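# Three arms stand the enclosure upright in the bay

## Task

Set the enclosure upright, resting on its base, inside the marked bay, and never let it rotate quickly while doing so. The arm bases are fixed at these spots (metres, scene frame), with facing given in degrees counter-clockwise from +x: arm1 at x=-0.96 y=+0.32 z=+0.34 facing +1; arm2 at x=-0.99 y=-0.32 z=+0.38 facing +0; arm3 at x=+0.87 y=+0.00 z=+0.61 facing +178. At the end every gripper must have released it and the arms must be moved away; the enclosure has to stay in place on its own, since anything held there only by a robot is not counted.

## Robot and tools

Robots: three identical i2rt Big YAM arms named arm1, arm2 and arm3. Each has six revolute joints, a two-finger gripper and a wrist camera. With joints 1 and 6 at zero and the hand level and pointing ahead, the wrist camera rides on top of the hand and views the fingertips. Reach is roughly 1.0 m out from the joint 1 axis. arm1 and arm2 sit on the -x side facing roughly +x; arm3 sits on the +x side facing roughly -x (178 deg). Two fixed room cameras, cam_high and cam_low, also watch the scene.

Frame: a single scene frame, origin on the floor, +z up. The hand point is halfway between the fingertips; the hand z axis runs along the fingers, and the fingers open and close along the hand y axis. No result line prints the foot poses.

execute_actions(actions, cameras): actions is a list holding one action object or nothing. An action maps robot names to {"joints": {...}}. Each joint value is an absolute target, not an offset: joint1_rad, joint2_rad ... joint6_rad in radians and gripper_m in metres, named individually per arm (no shared list). Ranges and done tolerances: joint1_rad -2.879..2.879 (±0.045), rotates the arm about its foot, positive counter-clockwise seen from above, 0 points the arm along its foot's facing; joint2_rad 0..3.141 (±0.14), shoulder, 0 is upper arm pointing back roughly level, positive lifts it up then forward; joint3_rad 0..3.019 (±0.09), elbow, 0 folded, positive opens; joint4_rad -1.692..1.57 (±0.055), hand pitch, positive tilts fingers up; joint5_rad -1.57..1.57 (±0.03), hand sideways swing, positive toward the arm's right; joint6_rad -2.094..2.094 (±0.035), hand roll, positive clockwise viewed from behind the hand; gripper_m 0..0.093 (±0.003), fingertip gap, grip force about 50-62 N per pad or less. All motions in one action start together but may finish at different moments; joints run at different speeds, so the hand can sweep wide between postures. Any unknown key or out-of-range number rejects the whole call and nothing moves. Omitted joints or arms may still be driving toward their previous targets. cameras: list from arm1_cam_wrist, arm2_cam_wrist, arm3_cam_wrist, cam_high, cam_low, all; omitted, null or ["all"] returns every camera, [] returns none. An empty actions list just reports state and images. Example: {"arm1": {"joints": {"gripper_m": 0.05}}, "arm2": {"joints": {"joint1_rad": 0.3}}}.

wait(seconds): 0 to 10 s, commands nothing; robots keep doing what they were doing and the same state and images come back.

zoom_image(camera, region): enlarges part of a camera's most recent full image; region is [x0, y0, x1, y1] in pixels from the top-left, at most 504 by 504. Wrist images are 504x504 fisheye, room images 896x504.

finished_scene(scene): pass the current scene's integer number; it is final and reports success, then gives the next task.

Result lines: joint_positions lists the actual joints; joint torques are the drives' total output in the same order (no gripper), offset, scaled and noisy, nonzero even in free air, so treat them as rough hints of load. joint_status tells how each commanded motion of the last accepted action ended: reached, "off_target" (stopped short, may still push), "contact_stop" or "time_out" (target dropped, holds where it stopped, though a timed-out joint may keep a target no more than 0.375, 0.375, 0.113, 0.225, 0.075, 0.3 rad for joints 1-6 away and keep pressing), or "not_followed". A line "joint command not followed" with a "cause:" means a built-in collision check blocked that arm's joint targets (grippers still obey); the arm may retry them on later actions until valid targets arrive or the path clears. on_its_own lists what the robot is doing without your command; "held at" there means the held target, not the actual position. To relieve a pushing joint, send it its reported position. Very small target changes may not move a joint. A joint supporting load sags afterward. MOTOR HOT appears from 85 °C; at 100 °C an OVER-TEMPERATURE FAULT drops that arm (its keys show "limit_stop_at_motor_heat"; resend the target). If any call reports a stop, later motion calls in the same reply are skipped.

Cautions: the arms keep pushing when they contact things and can push very hard, heating motors. Never press two robots together hard; that ends the run, and strong hits can too. The self/inter-arm check may react late and ignores fingers, gripper housings and wrist cameras. Robots do not coordinate, so if one stalls the others carry on. Do not drop, slam, or knock the enclosure, or push anything off the work area or onto the floor. Loose objects may get a brief random shove. Rotate the enclosure slowly. Finish by opening grippers and retracting all arms clear, then confirm it stands by itself in the bay.

Each tool is called after ">>>" by a JSON object that holds its "op" and its "data".

## Session

>>> {"op": "execute_actions", "data": {"actions": []}}

Scene clock: 0.00 s.
Joint torques (N m, as the arm reports them, + toward a larger angle): no reading
arm1.joint_positions: joint1_rad=+0.039 joint2_rad=+0.588 joint3_rad=+1.392 joint4_rad=-1.272 joint5_rad=-0.183 joint6_rad=+0.305 gripper_m=+0.094
arm1.joint_status: not commanded
arm1.hand: x=-0.7445 y=+0.3576 z=+0.9001 quat_wxyz=(-0.503, -0.062, -0.845, -0.173) (m; scene frame)
arm2.joint_positions: joint1_rad=-0.112 joint2_rad=+0.481 joint3_rad=+1.374 joint4_rad=-1.146 joint5_rad=+0.171 joint6_rad=+0.358 gripper_m=+0.094
arm2.joint_status: not commanded
arm2.hand: x=-0.7959 y=-0.3724 z=+0.9787 quat_wxyz=(-0.613, -0.237, -0.754, -0.005) (m; scene frame)
arm3.joint_positions: joint1_rad=-0.067 joint2_rad=+0.451 joint3_rad=+1.337 joint4_rad=-1.167 joint5_rad=-0.052 joint6_rad=+0.483 gripper_m=+0.095
arm3.joint_status: not commanded
arm3.hand: x=+0.6763 y=+0.0134 z=+1.1890 quat_wxyz=(+0.139, +0.771, -0.215, -0.583) (m; scene frame)
pictures: arm1_cam_wrist, arm2_cam_wrist, arm3_cam_wrist, cam_high, cam_low
Images, in order (width x height): arm1_cam_wrist 504x504, arm2_cam_wrist 504x504, arm3_cam_wrist 504x504, cam_high 896x504, cam_low 896x504.

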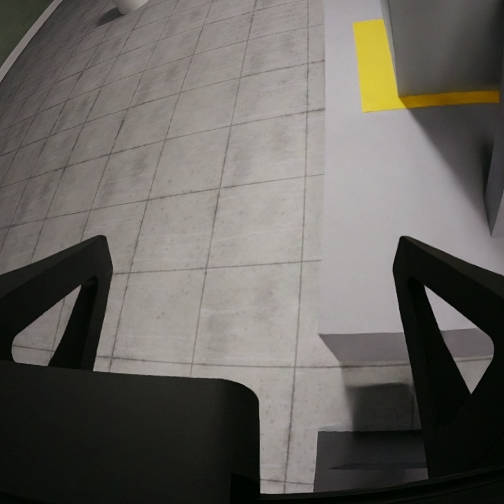

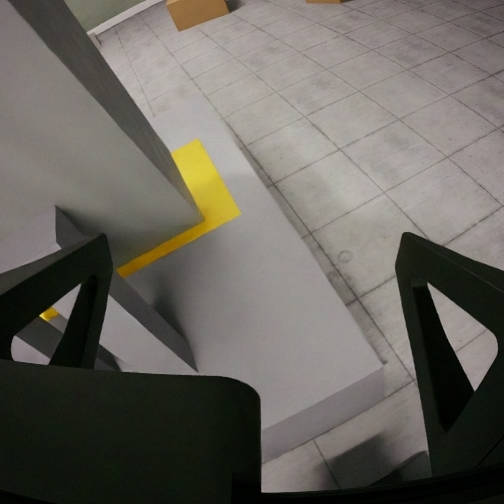

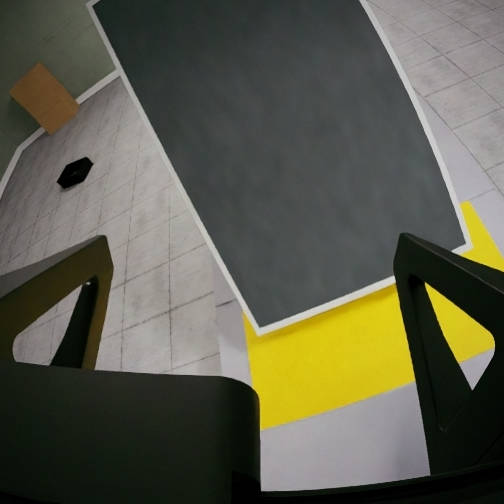

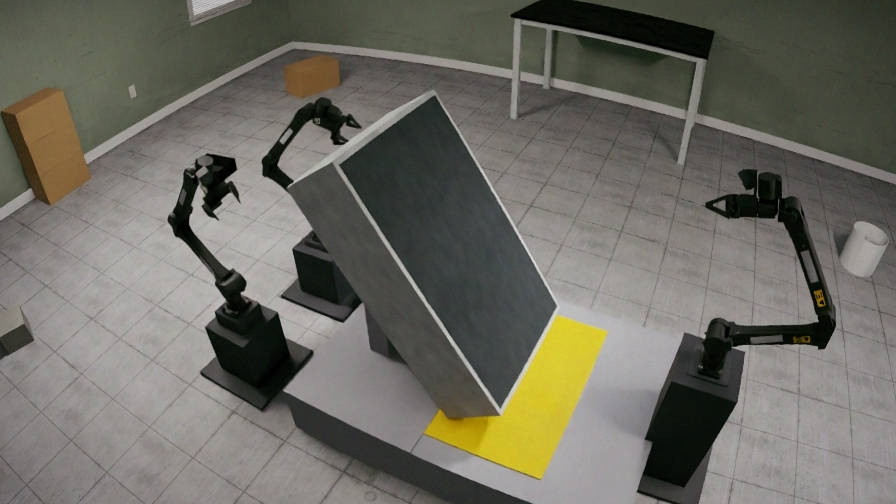

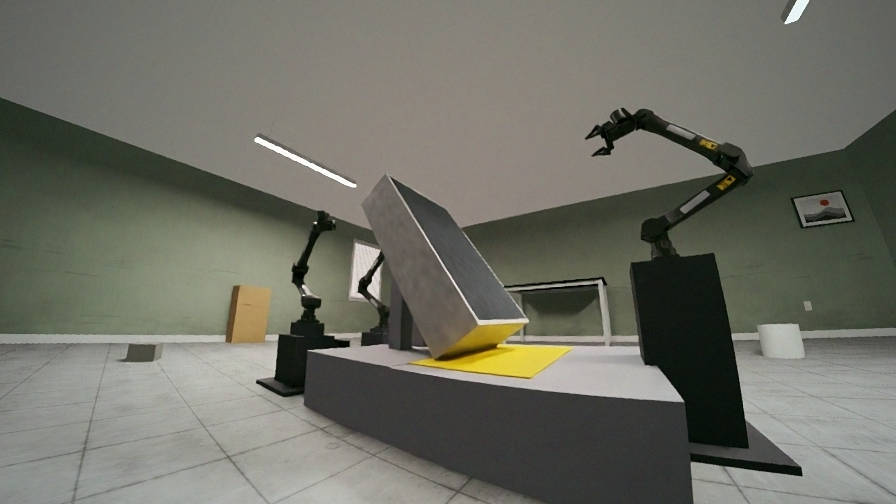

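>>> {"op": "zoom_image", "data": {"camera": "cam_high", "region": [160, 60, 660, 504]}}

>>> {"op": "zoom_image", "data": {"camera": "cam_low", "region": [250, 150, 600, 420]}}

>>> {"op": "execute_actions", "data": {"actions": [{"arm1":{"joints":{"joint4_rad":-0.5,"joint5_rad":0,"joint6_rad":0,"gripper_m":0}},"arm2":{"joints":{"joint3_rad":0.8,"joint5_rad":0,"joint6_rad":0,"gripper_m":0}},"arm3":{"joints":{"joint2_rad":1.0,"joint5_rad":0,"joint6_rad":0,"gripper_m":0}}}]}}

Region (160, 60, 660, 504) of cam_high's 896x504 image, scaled by 1.008, with more detail than that image has.

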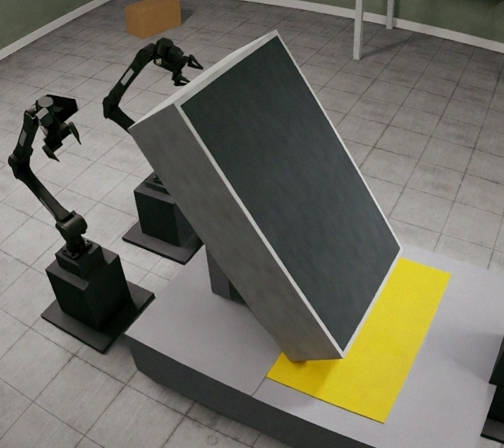

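Region (250, 150, 600, 420) of cam_low's 896x504 image, scaled by 1.440, with more detail than that image has; it fills the top 389 rows of this view, and the rest is white.

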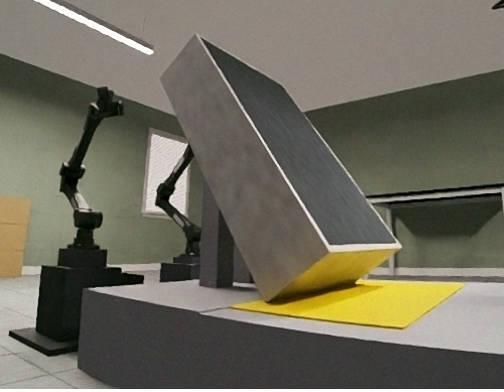

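Scene clock: 2.87 s.
Joint torques (N m, as the arm reports them, + toward a larger angle): arm1=[ 0.85  3.67  7.55  2.    0.17 -0.11] | arm2=[-0.3   0.1   9.34  1.85 -0.07 -0.12] | arm3=[-1.07 -7.36 12.04  1.41  0.22 -0.14]
arm1.joint_positions: joint1_rad=+0.039 joint2_rad=+0.588 joint3_rad=+1.392 joint4_rad=-0.518 joint5_rad=-0.004 joint6_rad=+0.017 gripper_m=+0.000
arm1.joint_status: all done
arm1.hand: x=-0.7252 y=+0.3265 z=+1.0789 quat_wxyz=(-0.802, +0.008, -0.596, -0.031) (m; scene frame)
arm2.joint_positions: joint1_rad=-0.112 joint2_rad=+0.481 joint3_rad=+0.803 joint4_rad=-1.146 joint5_rad=+0.003 joint6_rad=+0.013 gripper_m=+0.000
arm2.joint_status: all done
arm2.hand: x=-0.7395 y=-0.3504 z=+0.6823 quat_wxyz=(-0.363, -0.062, -0.930, +0.021) (m; scene frame)
arm3.joint_positions: joint1_rad=-0.067 joint2_rad=+1.008 joint3_rad=+1.337 joint4_rad=-1.167 joint5_rad=-0.005 joint6_rad=+0.009 gripper_m=+0.001
arm3.joint_status: all done
arm3.hand: x=+0.4640 y=+0.0404 z=+1.0311 quat_wxyz=(-0.009, +0.933, -0.048, -0.355) (m; scene frame)
pictures: arm1_cam_wrist, arm2_cam_wrist, arm3_cam_wrist, cam_high, cam_low
Images, in order (width x height): arm1_cam_wrist 504x504, arm2_cam_wrist 504x504, arm3_cam_wrist 504x504, cam_high 896x504, cam_low 896x504.

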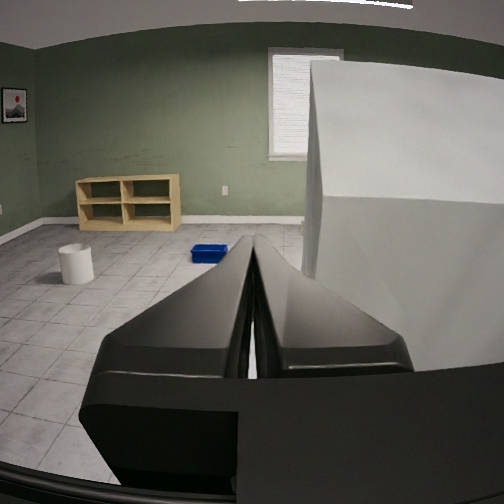

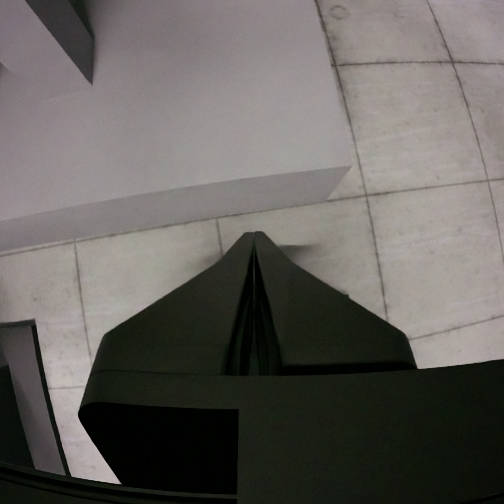

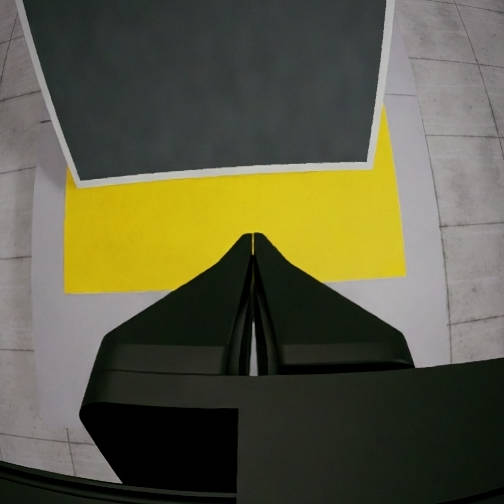

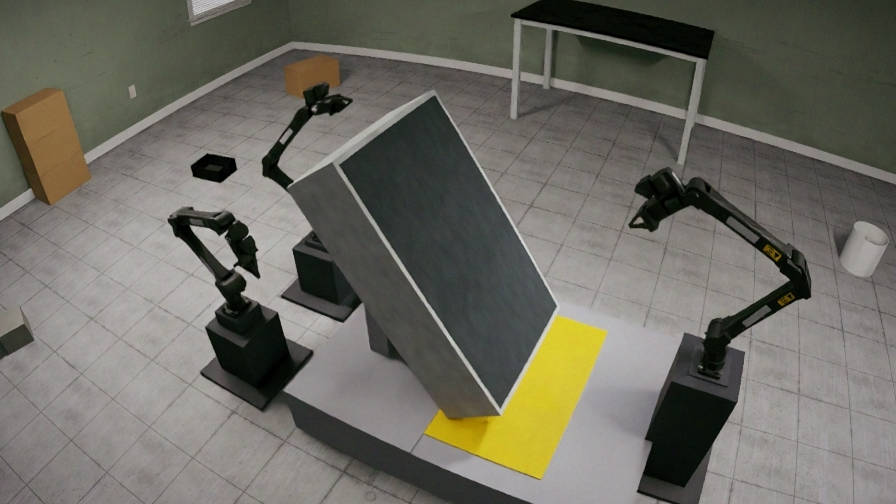

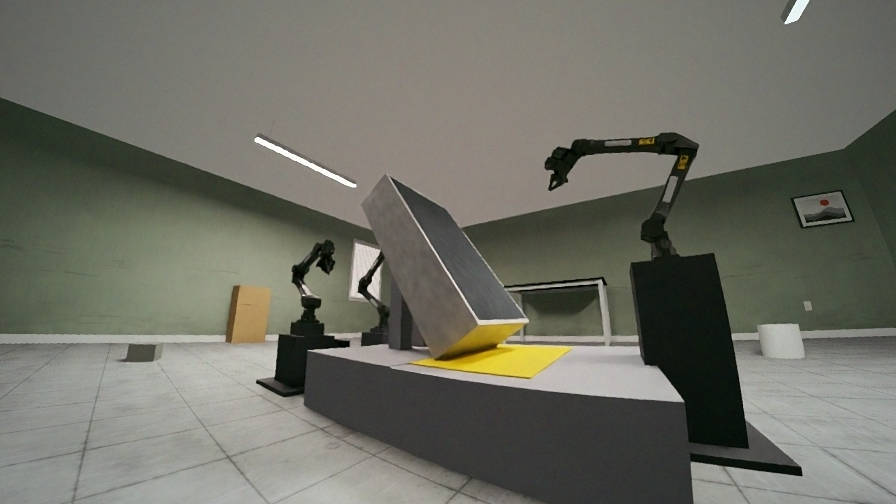

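>>> {"op": "zoom_image", "data": {"camera": "cam_high", "region": [270, 60, 470, 220]}}

>>> {"op": "zoom_image", "data": {"camera": "cam_high", "region": [410, 290, 630, 500]}}

>>> {"op": "zoom_image", "data": {"camera": "cam_high", "region": [160, 190, 410, 440]}}

>>> {"op": "zoom_image", "data": {"camera": "cam_high", "region": [600, 150, 850, 400]}}

Region (270, 60, 470, 220) of cam_high's 896x504 image, scaled by 2.520, with more detail than that image has; it fills the top 403 rows of this view, and the rest is white.

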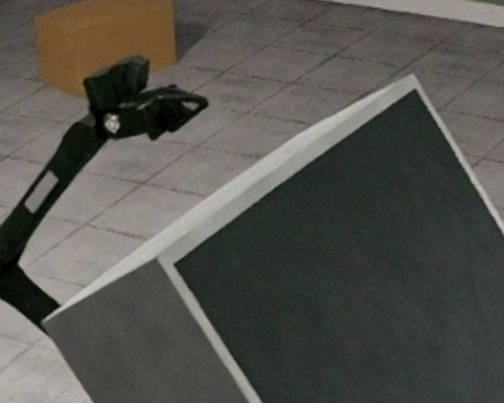

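Region (410, 290, 630, 500) of cam_high's 896x504 image, scaled by 2.291, with more detail than that image has; it fills the top 481 rows of this view, and the rest is white.

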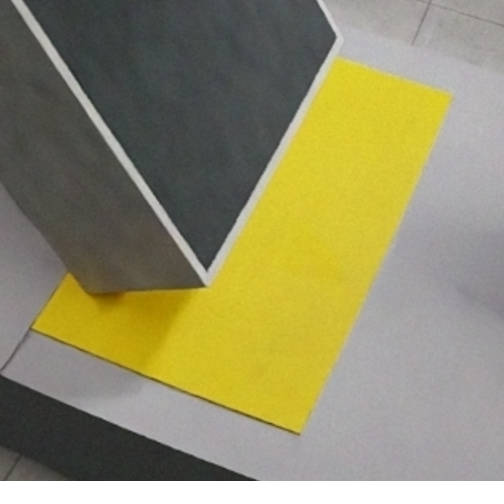

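Region (160, 190, 410, 440) of cam_high's 896x504 image, scaled by 2.016, with more detail than that image has.

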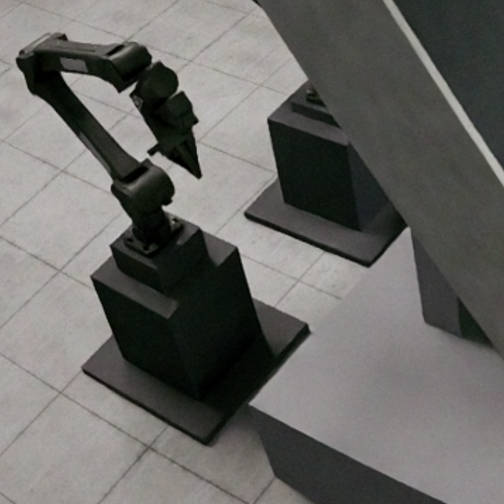

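Region (600, 150, 850, 400) of cam_high's 896x504 image, scaled by 2.016, with more detail than that image has.

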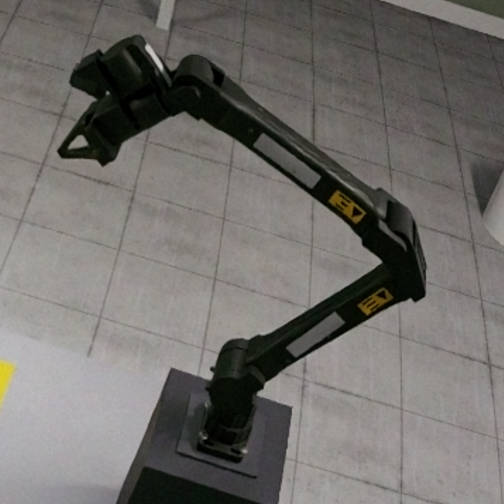

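>>> {"op": "execute_actions", "data": {"actions": [{"arm1":{"joints":{"joint1_rad":-0.12,"joint3_rad":0.892,"joint2_rad":0.75,"joint4_rad":0.2}},"arm2":{"joints":{"joint1_rad":0.12,"joint2_rad":0.9,"joint3_rad":0.844,"joint4_rad":0.2}},"arm3":{"joints":{"joint1_rad":0.02,"joint2_rad":1.5,"joint3_rad":1.836,"joint4_rad":-0.3}}}], "cameras": []}}

>>> {"op": "execute_actions", "data": {"actions": [{"arm1":{"joints":{"joint2_rad":1.131,"joint4_rad":0.589}},"arm2":{"joints":{"joint2_rad":1.21,"joint4_rad":0.716}},"arm3":{"joints":{"joint2_rad":1.98,"joint4_rad":0.144}}}]}}

Scene clock: 11.30 s.
Joint torques (N m, as the arm reports them, + toward a larger angle): arm1=[ 0.69 -1.01  9.19  1.91  0.14 -0.11] | arm2=[-0.03 -5.36 12.97  2.96 -0.04 -0.13] | arm3=[ -0.91 -17.43  15.3    2.18   0.13  -0.12]
arm1.joint_positions: joint1_rad=-0.117 joint2_rad=+0.756 joint3_rad=+0.875 joint4_rad=+0.184 joint5_rad=-0.002 joint6_rad=+0.016 gripper_m=+0.000
arm1.joint_status: all done
arm1.hand: x=-0.5644 y=+0.2726 z=+0.8970 quat_wxyz=(-0.807, -0.038, -0.588, +0.033) (m; scene frame)
arm2.joint_positions: joint1_rad=+0.115 joint2_rad=+0.903 joint3_rad=+0.803 joint4_rad=+0.177 joint5_rad=+0.002 joint6_rad=+0.012 gripper_m=+0.000
arm2.joint_status: all done
arm2.hand: x=-0.5206 y=-0.2706 z=+0.8258 quat_wxyz=(-0.731, +0.032, -0.680, -0.043) (m; scene frame)
arm3.joint_positions: joint1_rad=+0.019 joint2_rad=+1.510 joint3_rad=+1.788 joint4_rad=-0.321 joint5_rad=-0.003 joint6_rad=+0.008 gripper_m=+0.001
arm3.joint_status: all done
arm3.hand: x=+0.1848 y=+0.0097 z=+1.2093 quat_wxyz=(+0.004, +0.724, -0.007, -0.690) (m; scene frame)
pictures: none
No camera images: the call's "cameras" was empty. Leave "cameras" out to get every camera's image.

Scene clock: 12.87 s.
Joint torques (N m, as the arm reports them, + toward a larger angle): arm1=[ 0.73 -6.95  8.96  1.98  0.14 -0.11] | arm2=[ 0.23 -8.93 12.07  2.82 -0.03 -0.13] | arm3=[ -0.82 -25.2   13.6    2.35   0.09  -0.15]
arm1.joint_positions: joint1_rad=-0.117 joint2_rad=+1.152 joint3_rad=+0.875 joint4_rad=+0.571 joint5_rad=-0.002 joint6_rad=+0.016 gripper_m=+0.000
arm1.joint_status: all done
arm1.hand: x=-0.4385 y=+0.2601 z=+0.8102 quat_wxyz=(-0.805, -0.039, -0.592, +0.033) (m; scene frame)
arm2.joint_positions: joint1_rad=+0.115 joint2_rad=+1.218 joint3_rad=+0.803 joint4_rad=+0.694 joint5_rad=+0.002 joint6_rad=+0.012 gripper_m=+0.000
arm2.joint_status: all done
arm2.hand: x=-0.4463 y=-0.2626 z=+0.7980 quat_wxyz=(-0.796, +0.028, -0.603, -0.047) (m; scene frame)
arm3.joint_positions: joint1_rad=+0.019 joint2_rad=+1.989 joint3_rad=+1.806 joint4_rad=+0.125 joint5_rad=-0.003 joint6_rad=+0.008 gripper_m=+0.001
arm3.joint_status: all done
arm3.hand: x=+0.0068 y=+0.0094 z=+0.9663 quat_wxyz=(+0.004, +0.729, -0.007, -0.684) (m; scene frame)
pictures: arm1_cam_wrist, arm2_cam_wrist, arm3_cam_wrist, cam_high, cam_low
Images, in order (width x height): arm1_cam_wrist 504x504, arm2_cam_wrist 504x504, arm3_cam_wrist 504x504, cam_high 896x504, cam_low 896x504.

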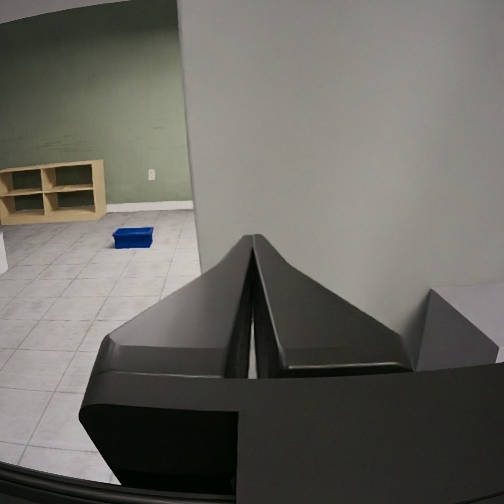

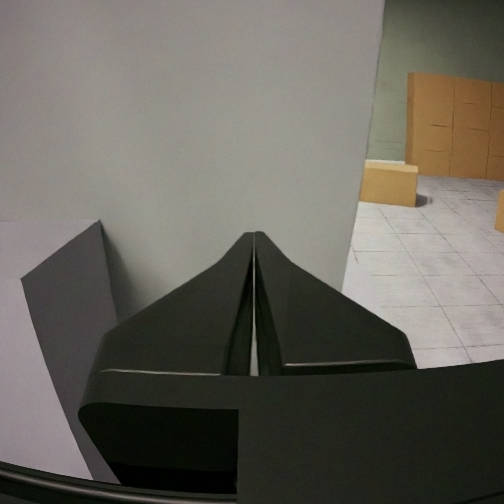

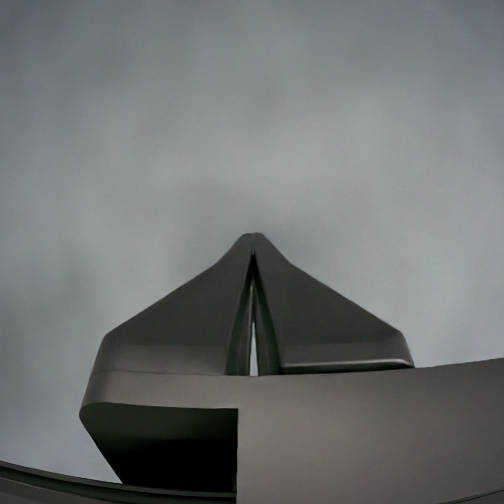

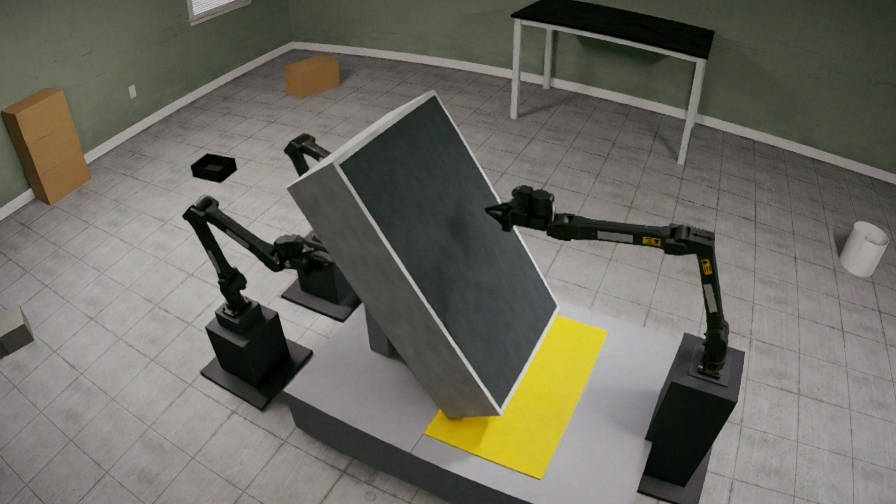

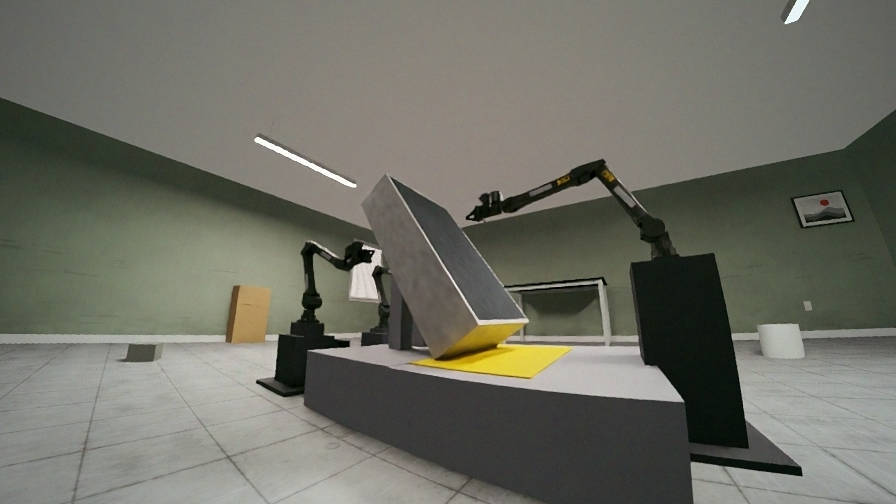

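>>> {"op": "execute_actions", "data": {"actions": [{"arm1":{"joints":{"joint2_rad":1.29,"joint3_rad":1.06,"joint4_rad":0.62}},"arm2":{"joints":{"joint2_rad":1.375,"joint3_rad":1.05,"joint4_rad":0.735}}}], "cameras": ["cam_low"]}}

>>> {"op": "execute_actions", "data": {"actions": [{"arm1":{"joints":{"joint2_rad":1.37,"joint3_rad":1.14}},"arm2":{"joints":{"joint2_rad":1.455,"joint3_rad":1.13}}}], "cameras": ["cam_low","cam_high"]}}

Scene clock: 14.77 s.
Joint torques (N m, as the arm reports them, + toward a larger angle): arm1=[ 0.75 -7.23 11.69  1.87  0.14 -0.11] | arm2=[ 0.08 -9.73 13.86  2.71 -0.04 -0.09] | arm3=[ -0.57 -24.95  13.78   2.23   0.11  -0.13]
arm1.joint_positions: joint1_rad=-0.117 joint2_rad=+1.291 joint3_rad=+1.003 joint4_rad=+0.604 joint5_rad=-0.002 joint6_rad=+0.016 gripper_m=+0.000
arm1.joint_status: all done
arm1.hand: x=-0.3889 y=+0.2547 z=+0.8205 quat_wxyz=(-0.811, -0.038, -0.583, +0.033) (m; scene frame)
arm2.joint_positions: joint1_rad=+0.115 joint2_rad=+1.369 joint3_rad=+0.985 joint4_rad=+0.715 joint5_rad=+0.002 joint6_rad=+0.012 gripper_m=+0.000
arm2.joint_status: all done
arm2.hand: x=-0.3882 y=-0.2563 z=+0.8265 quat_wxyz=(-0.812, +0.027, -0.582, -0.048) (m; scene frame)
arm3.joint_positions: joint1_rad=+0.019 joint2_rad=+1.989 joint3_rad=+1.806 joint4_rad=+0.125 joint5_rad=-0.003 joint6_rad=+0.008 gripper_m=+0.001
arm3.joint_status: not commanded
arm3.hand: x=+0.0068 y=+0.0094 z=+0.9663 quat_wxyz=(+0.004, +0.729, -0.007, -0.684) (m; scene frame)
pictures: cam_low
Images, in order (width x height): cam_low 896x504.

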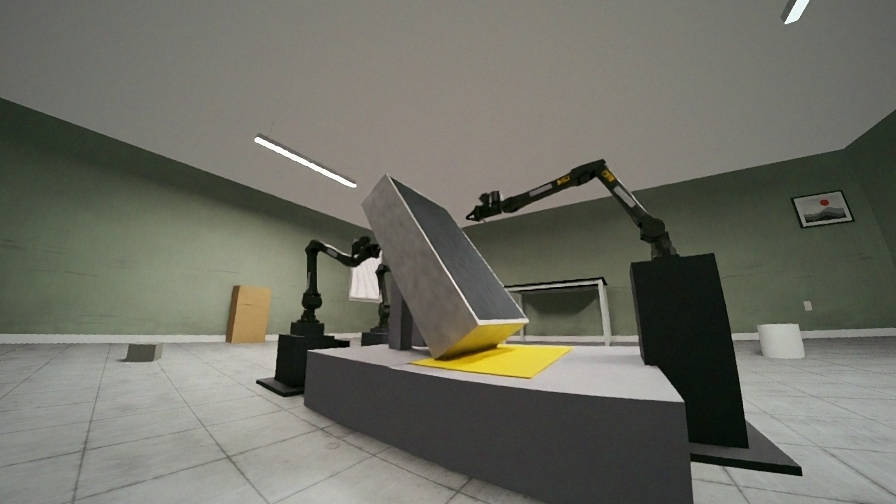

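Scene clock: 16.53 s.
Joint torques (N m, as the arm reports them, + toward a larger angle): arm1=[ 0.77 -4.25 14.34  1.7   0.11 -0.11] | arm2=[-0.13 -9.07 16.49  2.44  0.06 -0.1 ] | arm3=[ -0.4  -25.32  13.85   2.48   0.1   -0.19]
arm1.joint_positions: joint1_rad=-0.117 joint2_rad=+1.320 joint3_rad=+1.044 joint4_rad=+0.609 joint5_rad=-0.001 joint6_rad=+0.016 gripper_m=+0.000
arm1.joint_status: joint3_rad time_out (moved +0.042 of +0.137); the others done
arm1.on_its_own: joint3_rad reads +1.044 and still pushes toward +1.140 since a time_out
arm1.hand: x=-0.3780 y=+0.2533 z=+0.8302 quat_wxyz=(-0.816, -0.038, -0.576, +0.033) (m; scene frame)
arm2.joint_positions: joint1_rad=+0.115 joint2_rad=+1.430 joint3_rad=+1.025 joint4_rad=+0.721 joint5_rad=-0.001 joint6_rad=+0.012 gripper_m=+0.000
arm2.joint_status: joint3_rad time_out (moved +0.041 of +0.145); the others done
arm2.on_its_own: joint3_rad reads +1.025 and still pushes toward +1.130 since a time_out
arm2.hand: x=-0.3668 y=-0.2534 z=+0.8159 quat_wxyz=(-0.807, +0.028, -0.587, -0.049) (m; scene frame)
arm3.joint_positions: joint1_rad=+0.019 joint2_rad=+1.989 joint3_rad=+1.806 joint4_rad=+0.125 joint5_rad=-0.003 joint6_rad=+0.008 gripper_m=+0.001
arm3.joint_status: not commanded
arm3.hand: x=+0.0068 y=+0.0094 z=+0.9663 quat_wxyz=(+0.004, +0.729, -0.007, -0.684) (m; scene frame)
pictures: cam_high, cam_low
Images, in order (width x height): cam_high 896x504, cam_low 896x504.

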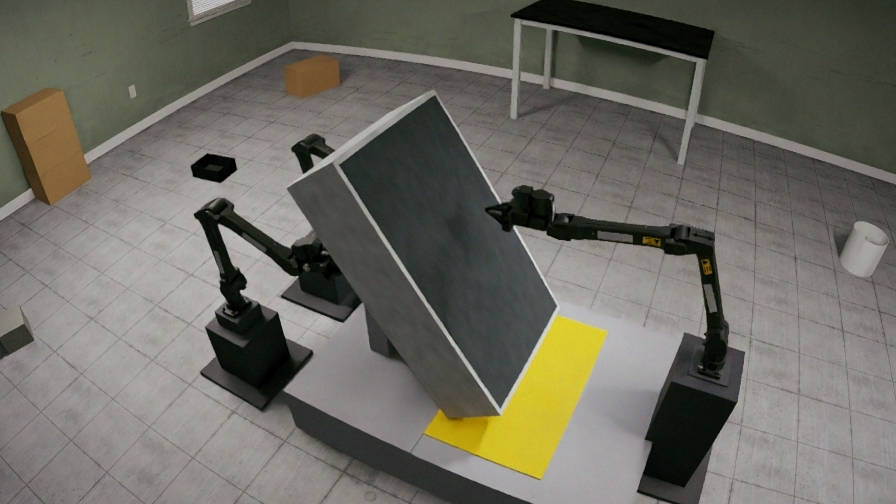

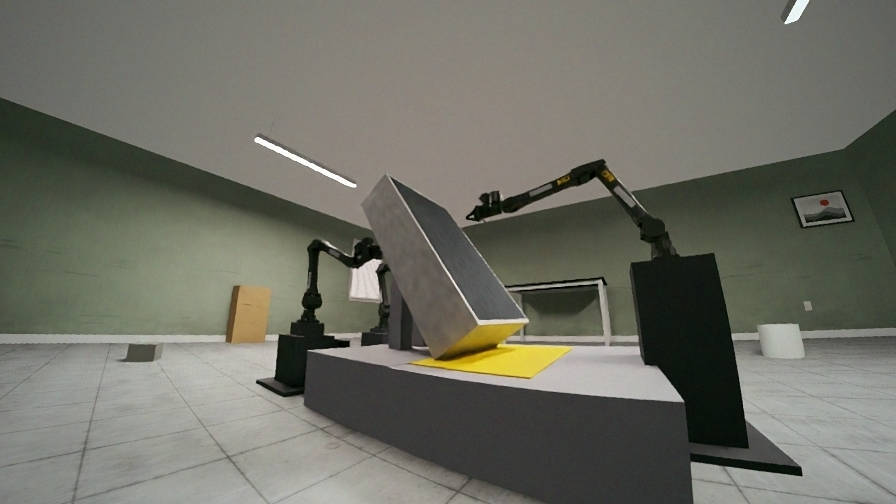

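>>> {"op": "execute_actions", "data": {"actions": [{"arm1":{"joints":{"joint2_rad":1.42,"joint3_rad":1.24}},"arm2":{"joints":{"joint2_rad":1.50,"joint3_rad":1.23}}}], "cameras": ["cam_low"]}}

Scene clock: 19.43 s.
Joint torques (N m, as the arm reports them, + toward a larger angle): arm1=[ 0.75 -2.69 15.51  1.31  0.18 -0.11] | arm2=[ 0.02 -8.44 17.07  2.41  0.01 -0.12] | arm3=[ -0.89 -25.31  13.88   2.1    0.05  -0.1 ]
arm1.joint_positions: joint1_rad=-0.117 joint2_rad=+1.343 joint3_rad=+1.070 joint4_rad=+0.619 joint5_rad=-0.004 joint6_rad=+0.016 gripper_m=+0.000
arm1.joint_status: joint3_rad time_out (moved +0.026 of +0.196); the others done
arm1.on_its_own: joint3_rad reads +1.070 and still pushes toward +1.183 since a time_out
arm1.hand: x=-0.3701 y=+0.2529 z=+0.8350 quat_wxyz=(-0.820, -0.037, -0.571, +0.033) (m; scene frame)
arm2.joint_positions: joint1_rad=+0.116 joint2_rad=+1.459 joint3_rad=+1.056 joint4_rad=+0.721 joint5_rad=+0.001 joint6_rad=+0.012 gripper_m=+0.000
arm2.joint_status: joint3_rad time_out (moved +0.030 of +0.205); the others done
arm2.on_its_own: joint3_rad reads +1.056 and still pushes toward +1.168 since a time_out
arm2.hand: x=-0.3556 y=-0.2522 z=+0.8161 quat_wxyz=(-0.808, +0.028, -0.587, -0.048) (m; scene frame)
arm3.joint_positions: joint1_rad=+0.019 joint2_rad=+1.989 joint3_rad=+1.806 joint4_rad=+0.125 joint5_rad=-0.003 joint6_rad=+0.008 gripper_m=+0.001
arm3.joint_status: not commanded
arm3.hand: x=+0.0068 y=+0.0094 z=+0.9663 quat_wxyz=(+0.004, +0.729, -0.007, -0.684) (m; scene frame)
pictures: cam_low
Images, in order (width x height): cam_low 896x504.

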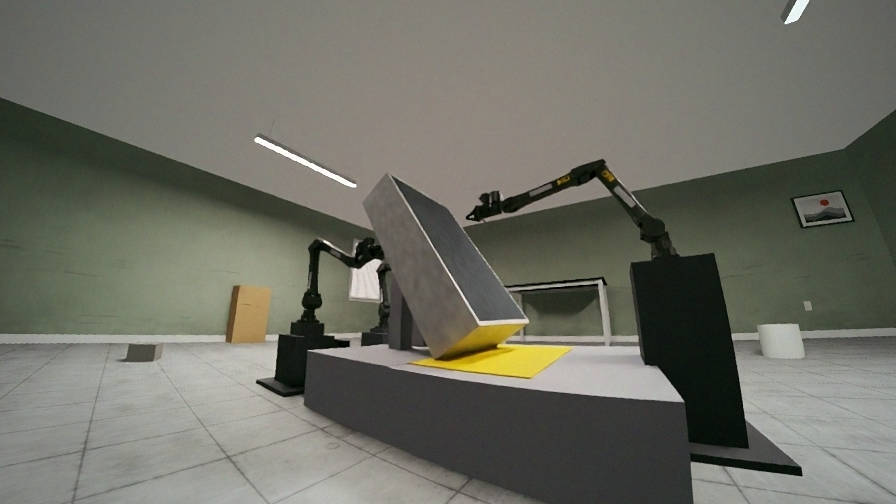

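>>> {"op": "execute_actions", "data": {"actions": [{"arm1":{"joints":{"joint2_rad":1.54,"joint3_rad":1.32}},"arm2":{"joints":{"joint2_rad":1.61,"joint3_rad":1.31}}}], "cameras": ["cam_low"]}}

Scene clock: 21.90 s.
Joint torques (N m, as the arm reports them, + toward a larger angle): arm1=[ 0.5  -3.81 15.12  0.24  0.37 -0.11] | arm2=[ -0.1  -13.08  16.85   2.04  -0.04  -0.12] | arm3=[  0.33 -25.51  13.75   2.17   0.15  -0.15]
arm1.joint_positions: joint1_rad=-0.113 joint2_rad=+1.456 joint3_rad=+1.213 joint4_rad=+0.646 joint5_rad=-0.010 joint6_rad=+0.016 gripper_m=+0.000
arm1.joint_status: joint3_rad time_out (moved +0.143 of +0.250); the others done
arm1.on_its_own: joint3_rad reads +1.213 and still pushes toward +1.320 since a time_out
arm1.hand: x=-0.3287 y=+0.2517 z=+0.8588 quat_wxyz=(-0.836, -0.032, -0.547, +0.031) (m; scene frame)
arm2.joint_positions: joint1_rad=+0.117 joint2_rad=+1.604 joint3_rad=+1.201 joint4_rad=+0.730 joint5_rad=+0.002 joint6_rad=+0.012 gripper_m=+0.000
arm2.joint_status: joint3_rad time_out (moved +0.145 of +0.254); the others done
arm2.on_its_own: joint3_rad reads +1.201 and still pushes toward +1.310 since a time_out
arm2.hand: x=-0.3013 y=-0.2456 z=+0.8100 quat_wxyz=(-0.810, +0.028, -0.584, -0.049) (m; scene frame)
arm3.joint_positions: joint1_rad=+0.019 joint2_rad=+1.989 joint3_rad=+1.806 joint4_rad=+0.125 joint5_rad=-0.003 joint6_rad=+0.008 gripper_m=+0.001
arm3.joint_status: not commanded
arm3.hand: x=+0.0068 y=+0.0094 z=+0.9663 quat_wxyz=(+0.004, +0.729, -0.007, -0.684) (m; scene frame)
pictures: cam_low
Images, in order (width x height): cam_low 896x504.

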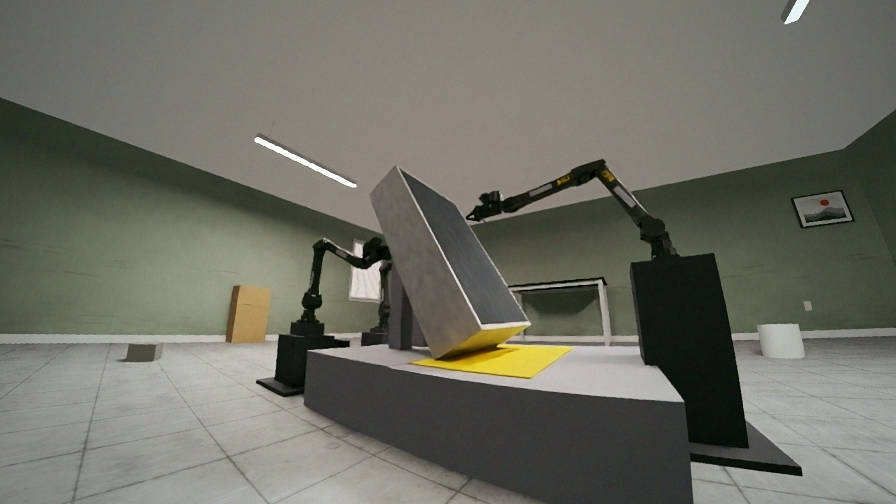

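>>> {"op": "execute_actions", "data": {"actions": [{"arm1":{"joints":{"joint2_rad":1.66,"joint3_rad":1.44}},"arm2":{"joints":{"joint2_rad":1.70,"joint3_rad":1.45}}}], "cameras": []}}

>>> {"op": "execute_actions", "data": {"actions": [{"arm1":{"joints":{"joint2_rad":1.76,"joint3_rad":1.57,"joint4_rad":0.59}},"arm2":{"joints":{"joint2_rad":1.79,"joint3_rad":1.58,"joint4_rad":0.7}}}], "cameras": ["cam_low","cam_high"]}}

Scene clock: 24.47 s.
Joint torques (N m, as the arm reports them, + toward a larger angle): arm1=[ 0.6  -8.45 11.68  0.45  0.17 -0.11] | arm2=[  0.09 -14.01  16.13   2.02  -0.04  -0.12] | arm3=[ -0.18 -25.46  13.71   1.98   0.1   -0.06]
arm1.joint_positions: joint1_rad=-0.114 joint2_rad=+1.615 joint3_rad=+1.383 joint4_rad=+0.641 joint5_rad=-0.004 joint6_rad=+0.016 gripper_m=+0.000
arm1.joint_status: all done
arm1.hand: x=-0.2683 y=+0.2440 z=+0.8561 quat_wxyz=(-0.837, -0.034, -0.545, +0.033) (m; scene frame)
arm2.joint_positions: joint1_rad=+0.115 joint2_rad=+1.694 joint3_rad=+1.356 joint4_rad=+0.730 joint5_rad=+0.002 joint6_rad=+0.012 gripper_m=+0.000
arm2.joint_status: joint3_rad time_out (moved +0.155 of +0.249); the others done
arm2.on_its_own: joint3_rad reads +1.356 and still pushes toward +1.450 since a time_out
arm2.hand: x=-0.2645 y=-0.2430 z=+0.8394 quat_wxyz=(-0.829, +0.026, -0.557, -0.049) (m; scene frame)
arm3.joint_positions: joint1_rad=+0.019 joint2_rad=+1.989 joint3_rad=+1.806 joint4_rad=+0.125 joint5_rad=-0.003 joint6_rad=+0.008 gripper_m=+0.001
arm3.joint_status: not commanded
arm3.hand: x=+0.0068 y=+0.0094 z=+0.9663 quat_wxyz=(+0.004, +0.729, -0.007, -0.684) (m; scene frame)
pictures: none
No camera images: the call's "cameras" was empty. Leave "cameras" out to get every camera's image.

not run: a stop came earlier in this reply.

>>> {"op": "execute_actions", "data": {"actions": [{"arm1":{"joints":{"joint2_rad":1.76,"joint3_rad":1.57,"joint4_rad":0.59}},"arm2":{"joints":{"joint2_rad":1.80,"joint3_rad":1.57,"joint4_rad":0.7}}}], "cameras": ["cam_low","cam_high"]}}

Scene clock: 25.93 s.
Joint torques (N m, as the arm reports them, + toward a larger angle): arm1=[  0.64 -10.8   11.63   0.73   0.14  -0.11] | arm2=[  0.19 -14.23  15.42   1.08  -0.16  -0.12] | arm3=[ -0.18 -22.61  14.     1.95   0.04  -0.18]
arm1.joint_positions: joint1_rad=-0.114 joint2_rad=+1.725 joint3_rad=+1.515 joint4_rad=+0.603 joint5_rad=-0.002 joint6_rad=+0.016 gripper_m=+0.000
arm1.joint_status: all done
arm1.hand: x=-0.2244 y=+0.2391 z=+0.8491 quat_wxyz=(-0.833, -0.035, -0.552, +0.033) (m; scene frame)
arm2.joint_positions: joint1_rad=+0.114 joint2_rad=+1.775 joint3_rad=+1.486 joint4_rad=+0.714 joint5_rad=+0.005 joint6_rad=+0.012 gripper_m=+0.000
arm2.joint_status: all done
arm2.hand: x=-0.2328 y=-0.2413 z=+0.8547 quat_wxyz=(-0.838, +0.023, -0.543, -0.048) (m; scene frame)
arm3.joint_positions: joint1_rad=+0.019 joint2_rad=+1.979 joint3_rad=+1.803 joint4_rad=+0.127 joint5_rad=-0.003 joint6_rad=+0.008 gripper_m=+0.001
arm3.joint_status: not commanded
arm3.hand: x=+0.0095 y=+0.0094 z=+0.9741 quat_wxyz=(+0.004, +0.726, -0.007, -0.688) (m; scene frame)
pictures: cam_high, cam_low
Images, in order (width x height): cam_high 896x504, cam_low 896x504.

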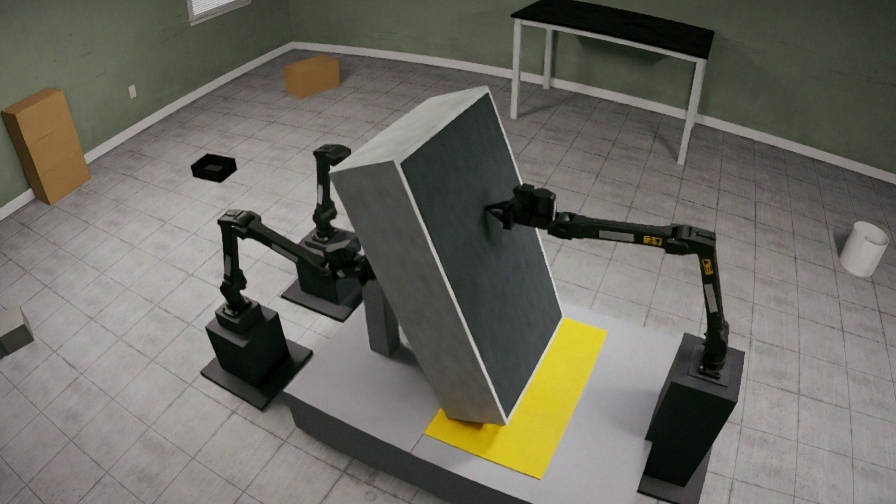

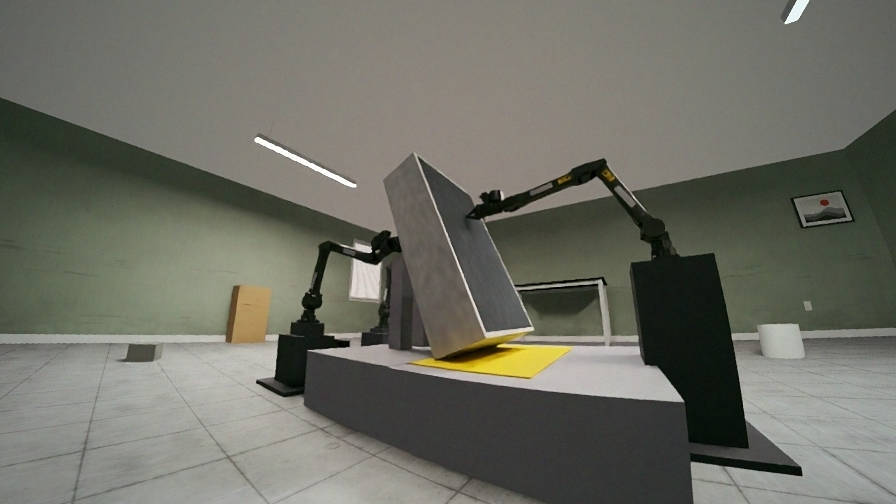

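>>> {"op": "execute_actions", "data": {"actions": [{"arm1":{"joints":{"joint2_rad":1.83,"joint3_rad":1.70,"joint4_rad":0.53}},"arm2":{"joints":{"joint2_rad":1.90,"joint3_rad":1.70,"joint4_rad":0.62}},"arm3":{"joints":{"joint2_rad":1.87,"joint3_rad":1.68,"joint4_rad":0.19}}}], "cameras": ["cam_low"]}}

Scene clock: 30.37 s.
Joint torques (N m, as the arm reports them, + toward a larger angle): arm1=[  0.63 -13.83  11.85   1.18   0.17  -0.11] | arm2=[  0.76 -16.19  14.22   1.26  -0.02  -0.11] | arm3=[ -0.68 -22.57  11.18   2.2    0.12  -0.09]
arm1.joint_positions: joint1_rad=-0.114 joint2_rad=+1.823 joint3_rad=+1.643 joint4_rad=+0.532 joint5_rad=-0.003 joint6_rad=+0.016 gripper_m=+0.000
arm1.joint_status: all done
arm1.hand: x=-0.1836 y=+0.2354 z=+0.8373 quat_wxyz=(-0.821, -0.036, -0.569, +0.032) (m; scene frame)
arm2.joint_positions: joint1_rad=+0.113 joint2_rad=+1.879 joint3_rad=+1.635 joint4_rad=+0.630 joint5_rad=+0.001 joint6_rad=+0.012 gripper_m=+0.000
arm2.joint_status: all done
arm2.hand: x=-0.1884 y=-0.2365 z=+0.8449 quat_wxyz=(-0.827, +0.026, -0.559, -0.048) (m; scene frame)
arm3.joint_positions: joint1_rad=+0.019 joint2_rad=+1.866 joint3_rad=+1.678 joint4_rad=+0.170 joint5_rad=-0.003 joint6_rad=+0.008 gripper_m=+0.001
arm3.joint_status: all done
arm3.hand: x=+0.0475 y=+0.0093 z=+0.9991 quat_wxyz=(+0.004, +0.715, -0.007, -0.699) (m; scene frame)
pictures: cam_low
Images, in order (width x height): cam_low 896x504.

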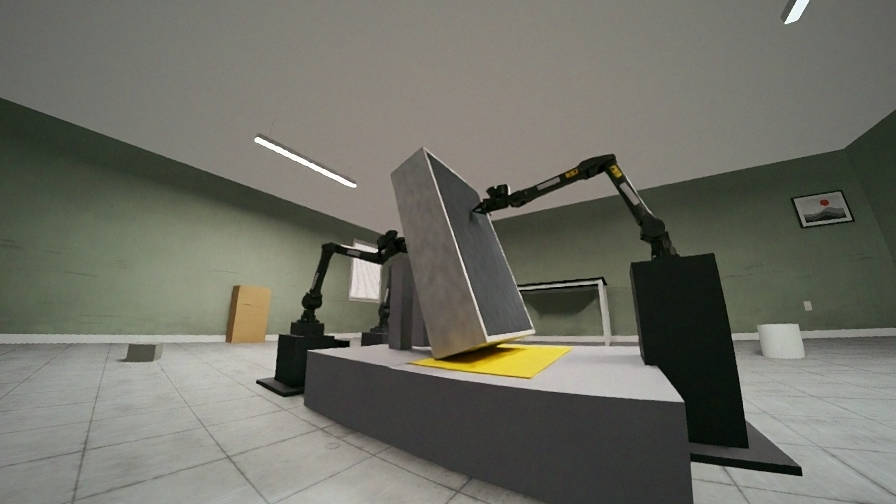

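>>> {"op": "execute_actions", "data": {"actions": [{"arm1":{"joints":{"joint2_rad":1.905,"joint3_rad":1.835,"joint4_rad":0.48}},"arm2":{"joints":{"joint2_rad":1.99,"joint3_rad":1.84,"joint4_rad":0.55}},"arm3":{"joints":{"joint2_rad":1.80,"joint3_rad":1.55,"joint4_rad":0.235}}}], "cameras": ["cam_low","cam_high"]}}

Scene clock: 31.77 s.
Joint torques (N m, as the arm reports them, + toward a larger angle): arm1=[  0.65 -14.62  12.58   1.11   0.16  -0.11] | arm2=[  0.5  -16.49  14.82   1.21  -0.04  -0.1 ] | arm3=[ -0.41 -18.47  12.7    2.14   0.1   -0.16]
arm1.joint_positions: joint1_rad=-0.115 joint2_rad=+1.894 joint3_rad=+1.768 joint4_rad=+0.484 joint5_rad=-0.003 joint6_rad=+0.016 gripper_m=+0.000
arm1.joint_status: all done
arm1.hand: x=-0.1568 y=+0.2320 z=+0.8468 quat_wxyz=(-0.823, -0.036, -0.566, +0.032) (m; scene frame)
arm2.joint_positions: joint1_rad=+0.113 joint2_rad=+1.962 joint3_rad=+1.770 joint4_rad=+0.562 joint5_rad=+0.002 joint6_rad=+0.011 gripper_m=+0.000
arm2.joint_status: all done
arm2.hand: x=-0.1550 y=-0.2331 z=+0.8446 quat_wxyz=(-0.823, +0.026, -0.566, -0.047) (m; scene frame)
arm3.joint_positions: joint1_rad=+0.019 joint2_rad=+1.775 joint3_rad=+1.534 joint4_rad=+0.217 joint5_rad=-0.003 joint6_rad=+0.008 gripper_m=+0.001
arm3.joint_status: all done
arm3.hand: x=+0.0837 y=+0.0090 z=+0.9923 quat_wxyz=(+0.004, +0.717, -0.007, -0.697) (m; scene frame)
pictures: cam_high, cam_low
Images, in order (width x height): cam_high 896x504, cam_low 896x504.

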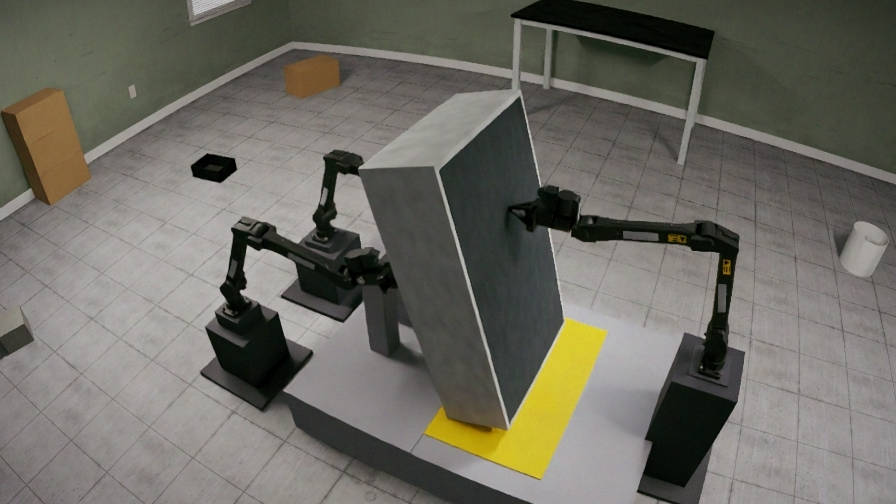

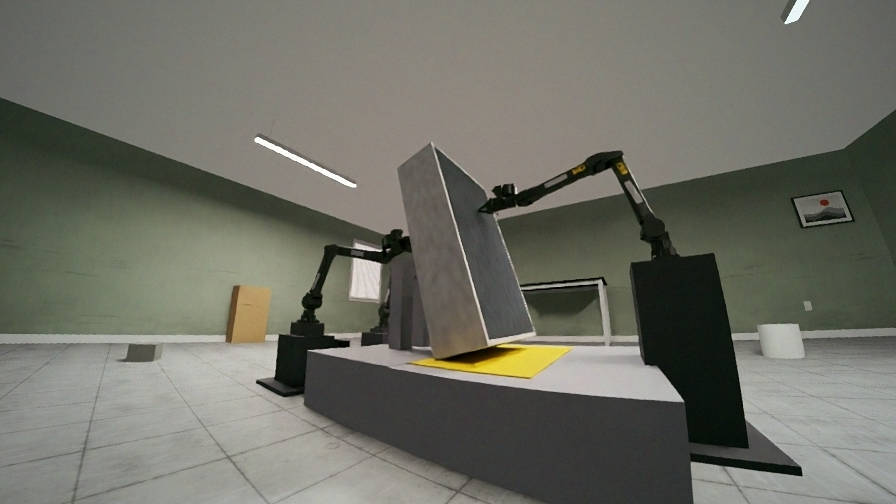

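>>> {"op": "execute_actions", "data": {"actions": [{"arm1":{"joints":{"joint2_rad":2.0,"joint3_rad":1.98,"joint4_rad":0.43}},"arm2":{"joints":{"joint2_rad":2.085,"joint3_rad":1.995,"joint4_rad":0.49}},"arm3":{"joints":{"joint2_rad":1.71,"joint3_rad":1.41,"joint4_rad":0.265}}}], "cameras": ["cam_low"]}}

Scene clock: 33.47 s.
Joint torques (N m, as the arm reports them, + toward a larger angle): arm1=[  0.67 -16.02  12.52   1.17   0.16  -0.11] | arm2=[ -0.07 -18.45  14.79   1.25  -0.07  -0.11] | arm3=[ -0.71 -13.29  14.94   1.88   0.08  -0.12]
arm1.joint_positions: joint1_rad=-0.115 joint2_rad=+1.991 joint3_rad=+1.913 joint4_rad=+0.433 joint5_rad=-0.003 joint6_rad=+0.016 gripper_m=+0.000
arm1.joint_status: all done
arm1.hand: x=-0.1231 y=+0.2285 z=+0.8456 quat_wxyz=(-0.822, -0.036, -0.567, +0.032) (m; scene frame)
arm2.joint_positions: joint1_rad=+0.113 joint2_rad=+2.061 joint3_rad=+1.924 joint4_rad=+0.501 joint5_rad=+0.002 joint6_rad=+0.011 gripper_m=+0.000
arm2.joint_status: all done
arm2.hand: x=-0.1205 y=-0.2292 z=+0.8419 quat_wxyz=(-0.821, +0.026, -0.568, -0.047) (m; scene frame)
arm3.joint_positions: joint1_rad=+0.020 joint2_rad=+1.664 joint3_rad=+1.364 joint4_rad=+0.252 joint5_rad=-0.003 joint6_rad=+0.008 gripper_m=+0.001
arm3.joint_status: all done
arm3.hand: x=+0.1303 y=+0.0079 z=+0.9789 quat_wxyz=(+0.004, +0.725, -0.007, -0.688) (m; scene frame)
pictures: cam_low
Images, in order (width x height): cam_low 896x504.

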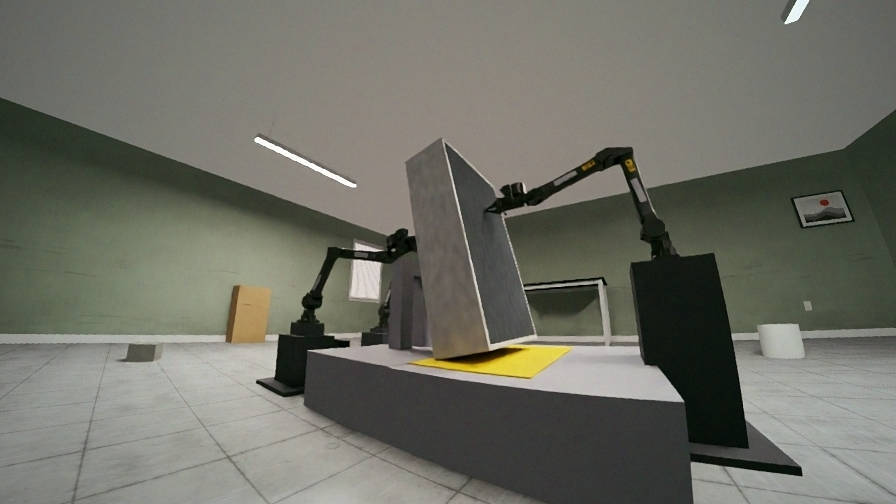

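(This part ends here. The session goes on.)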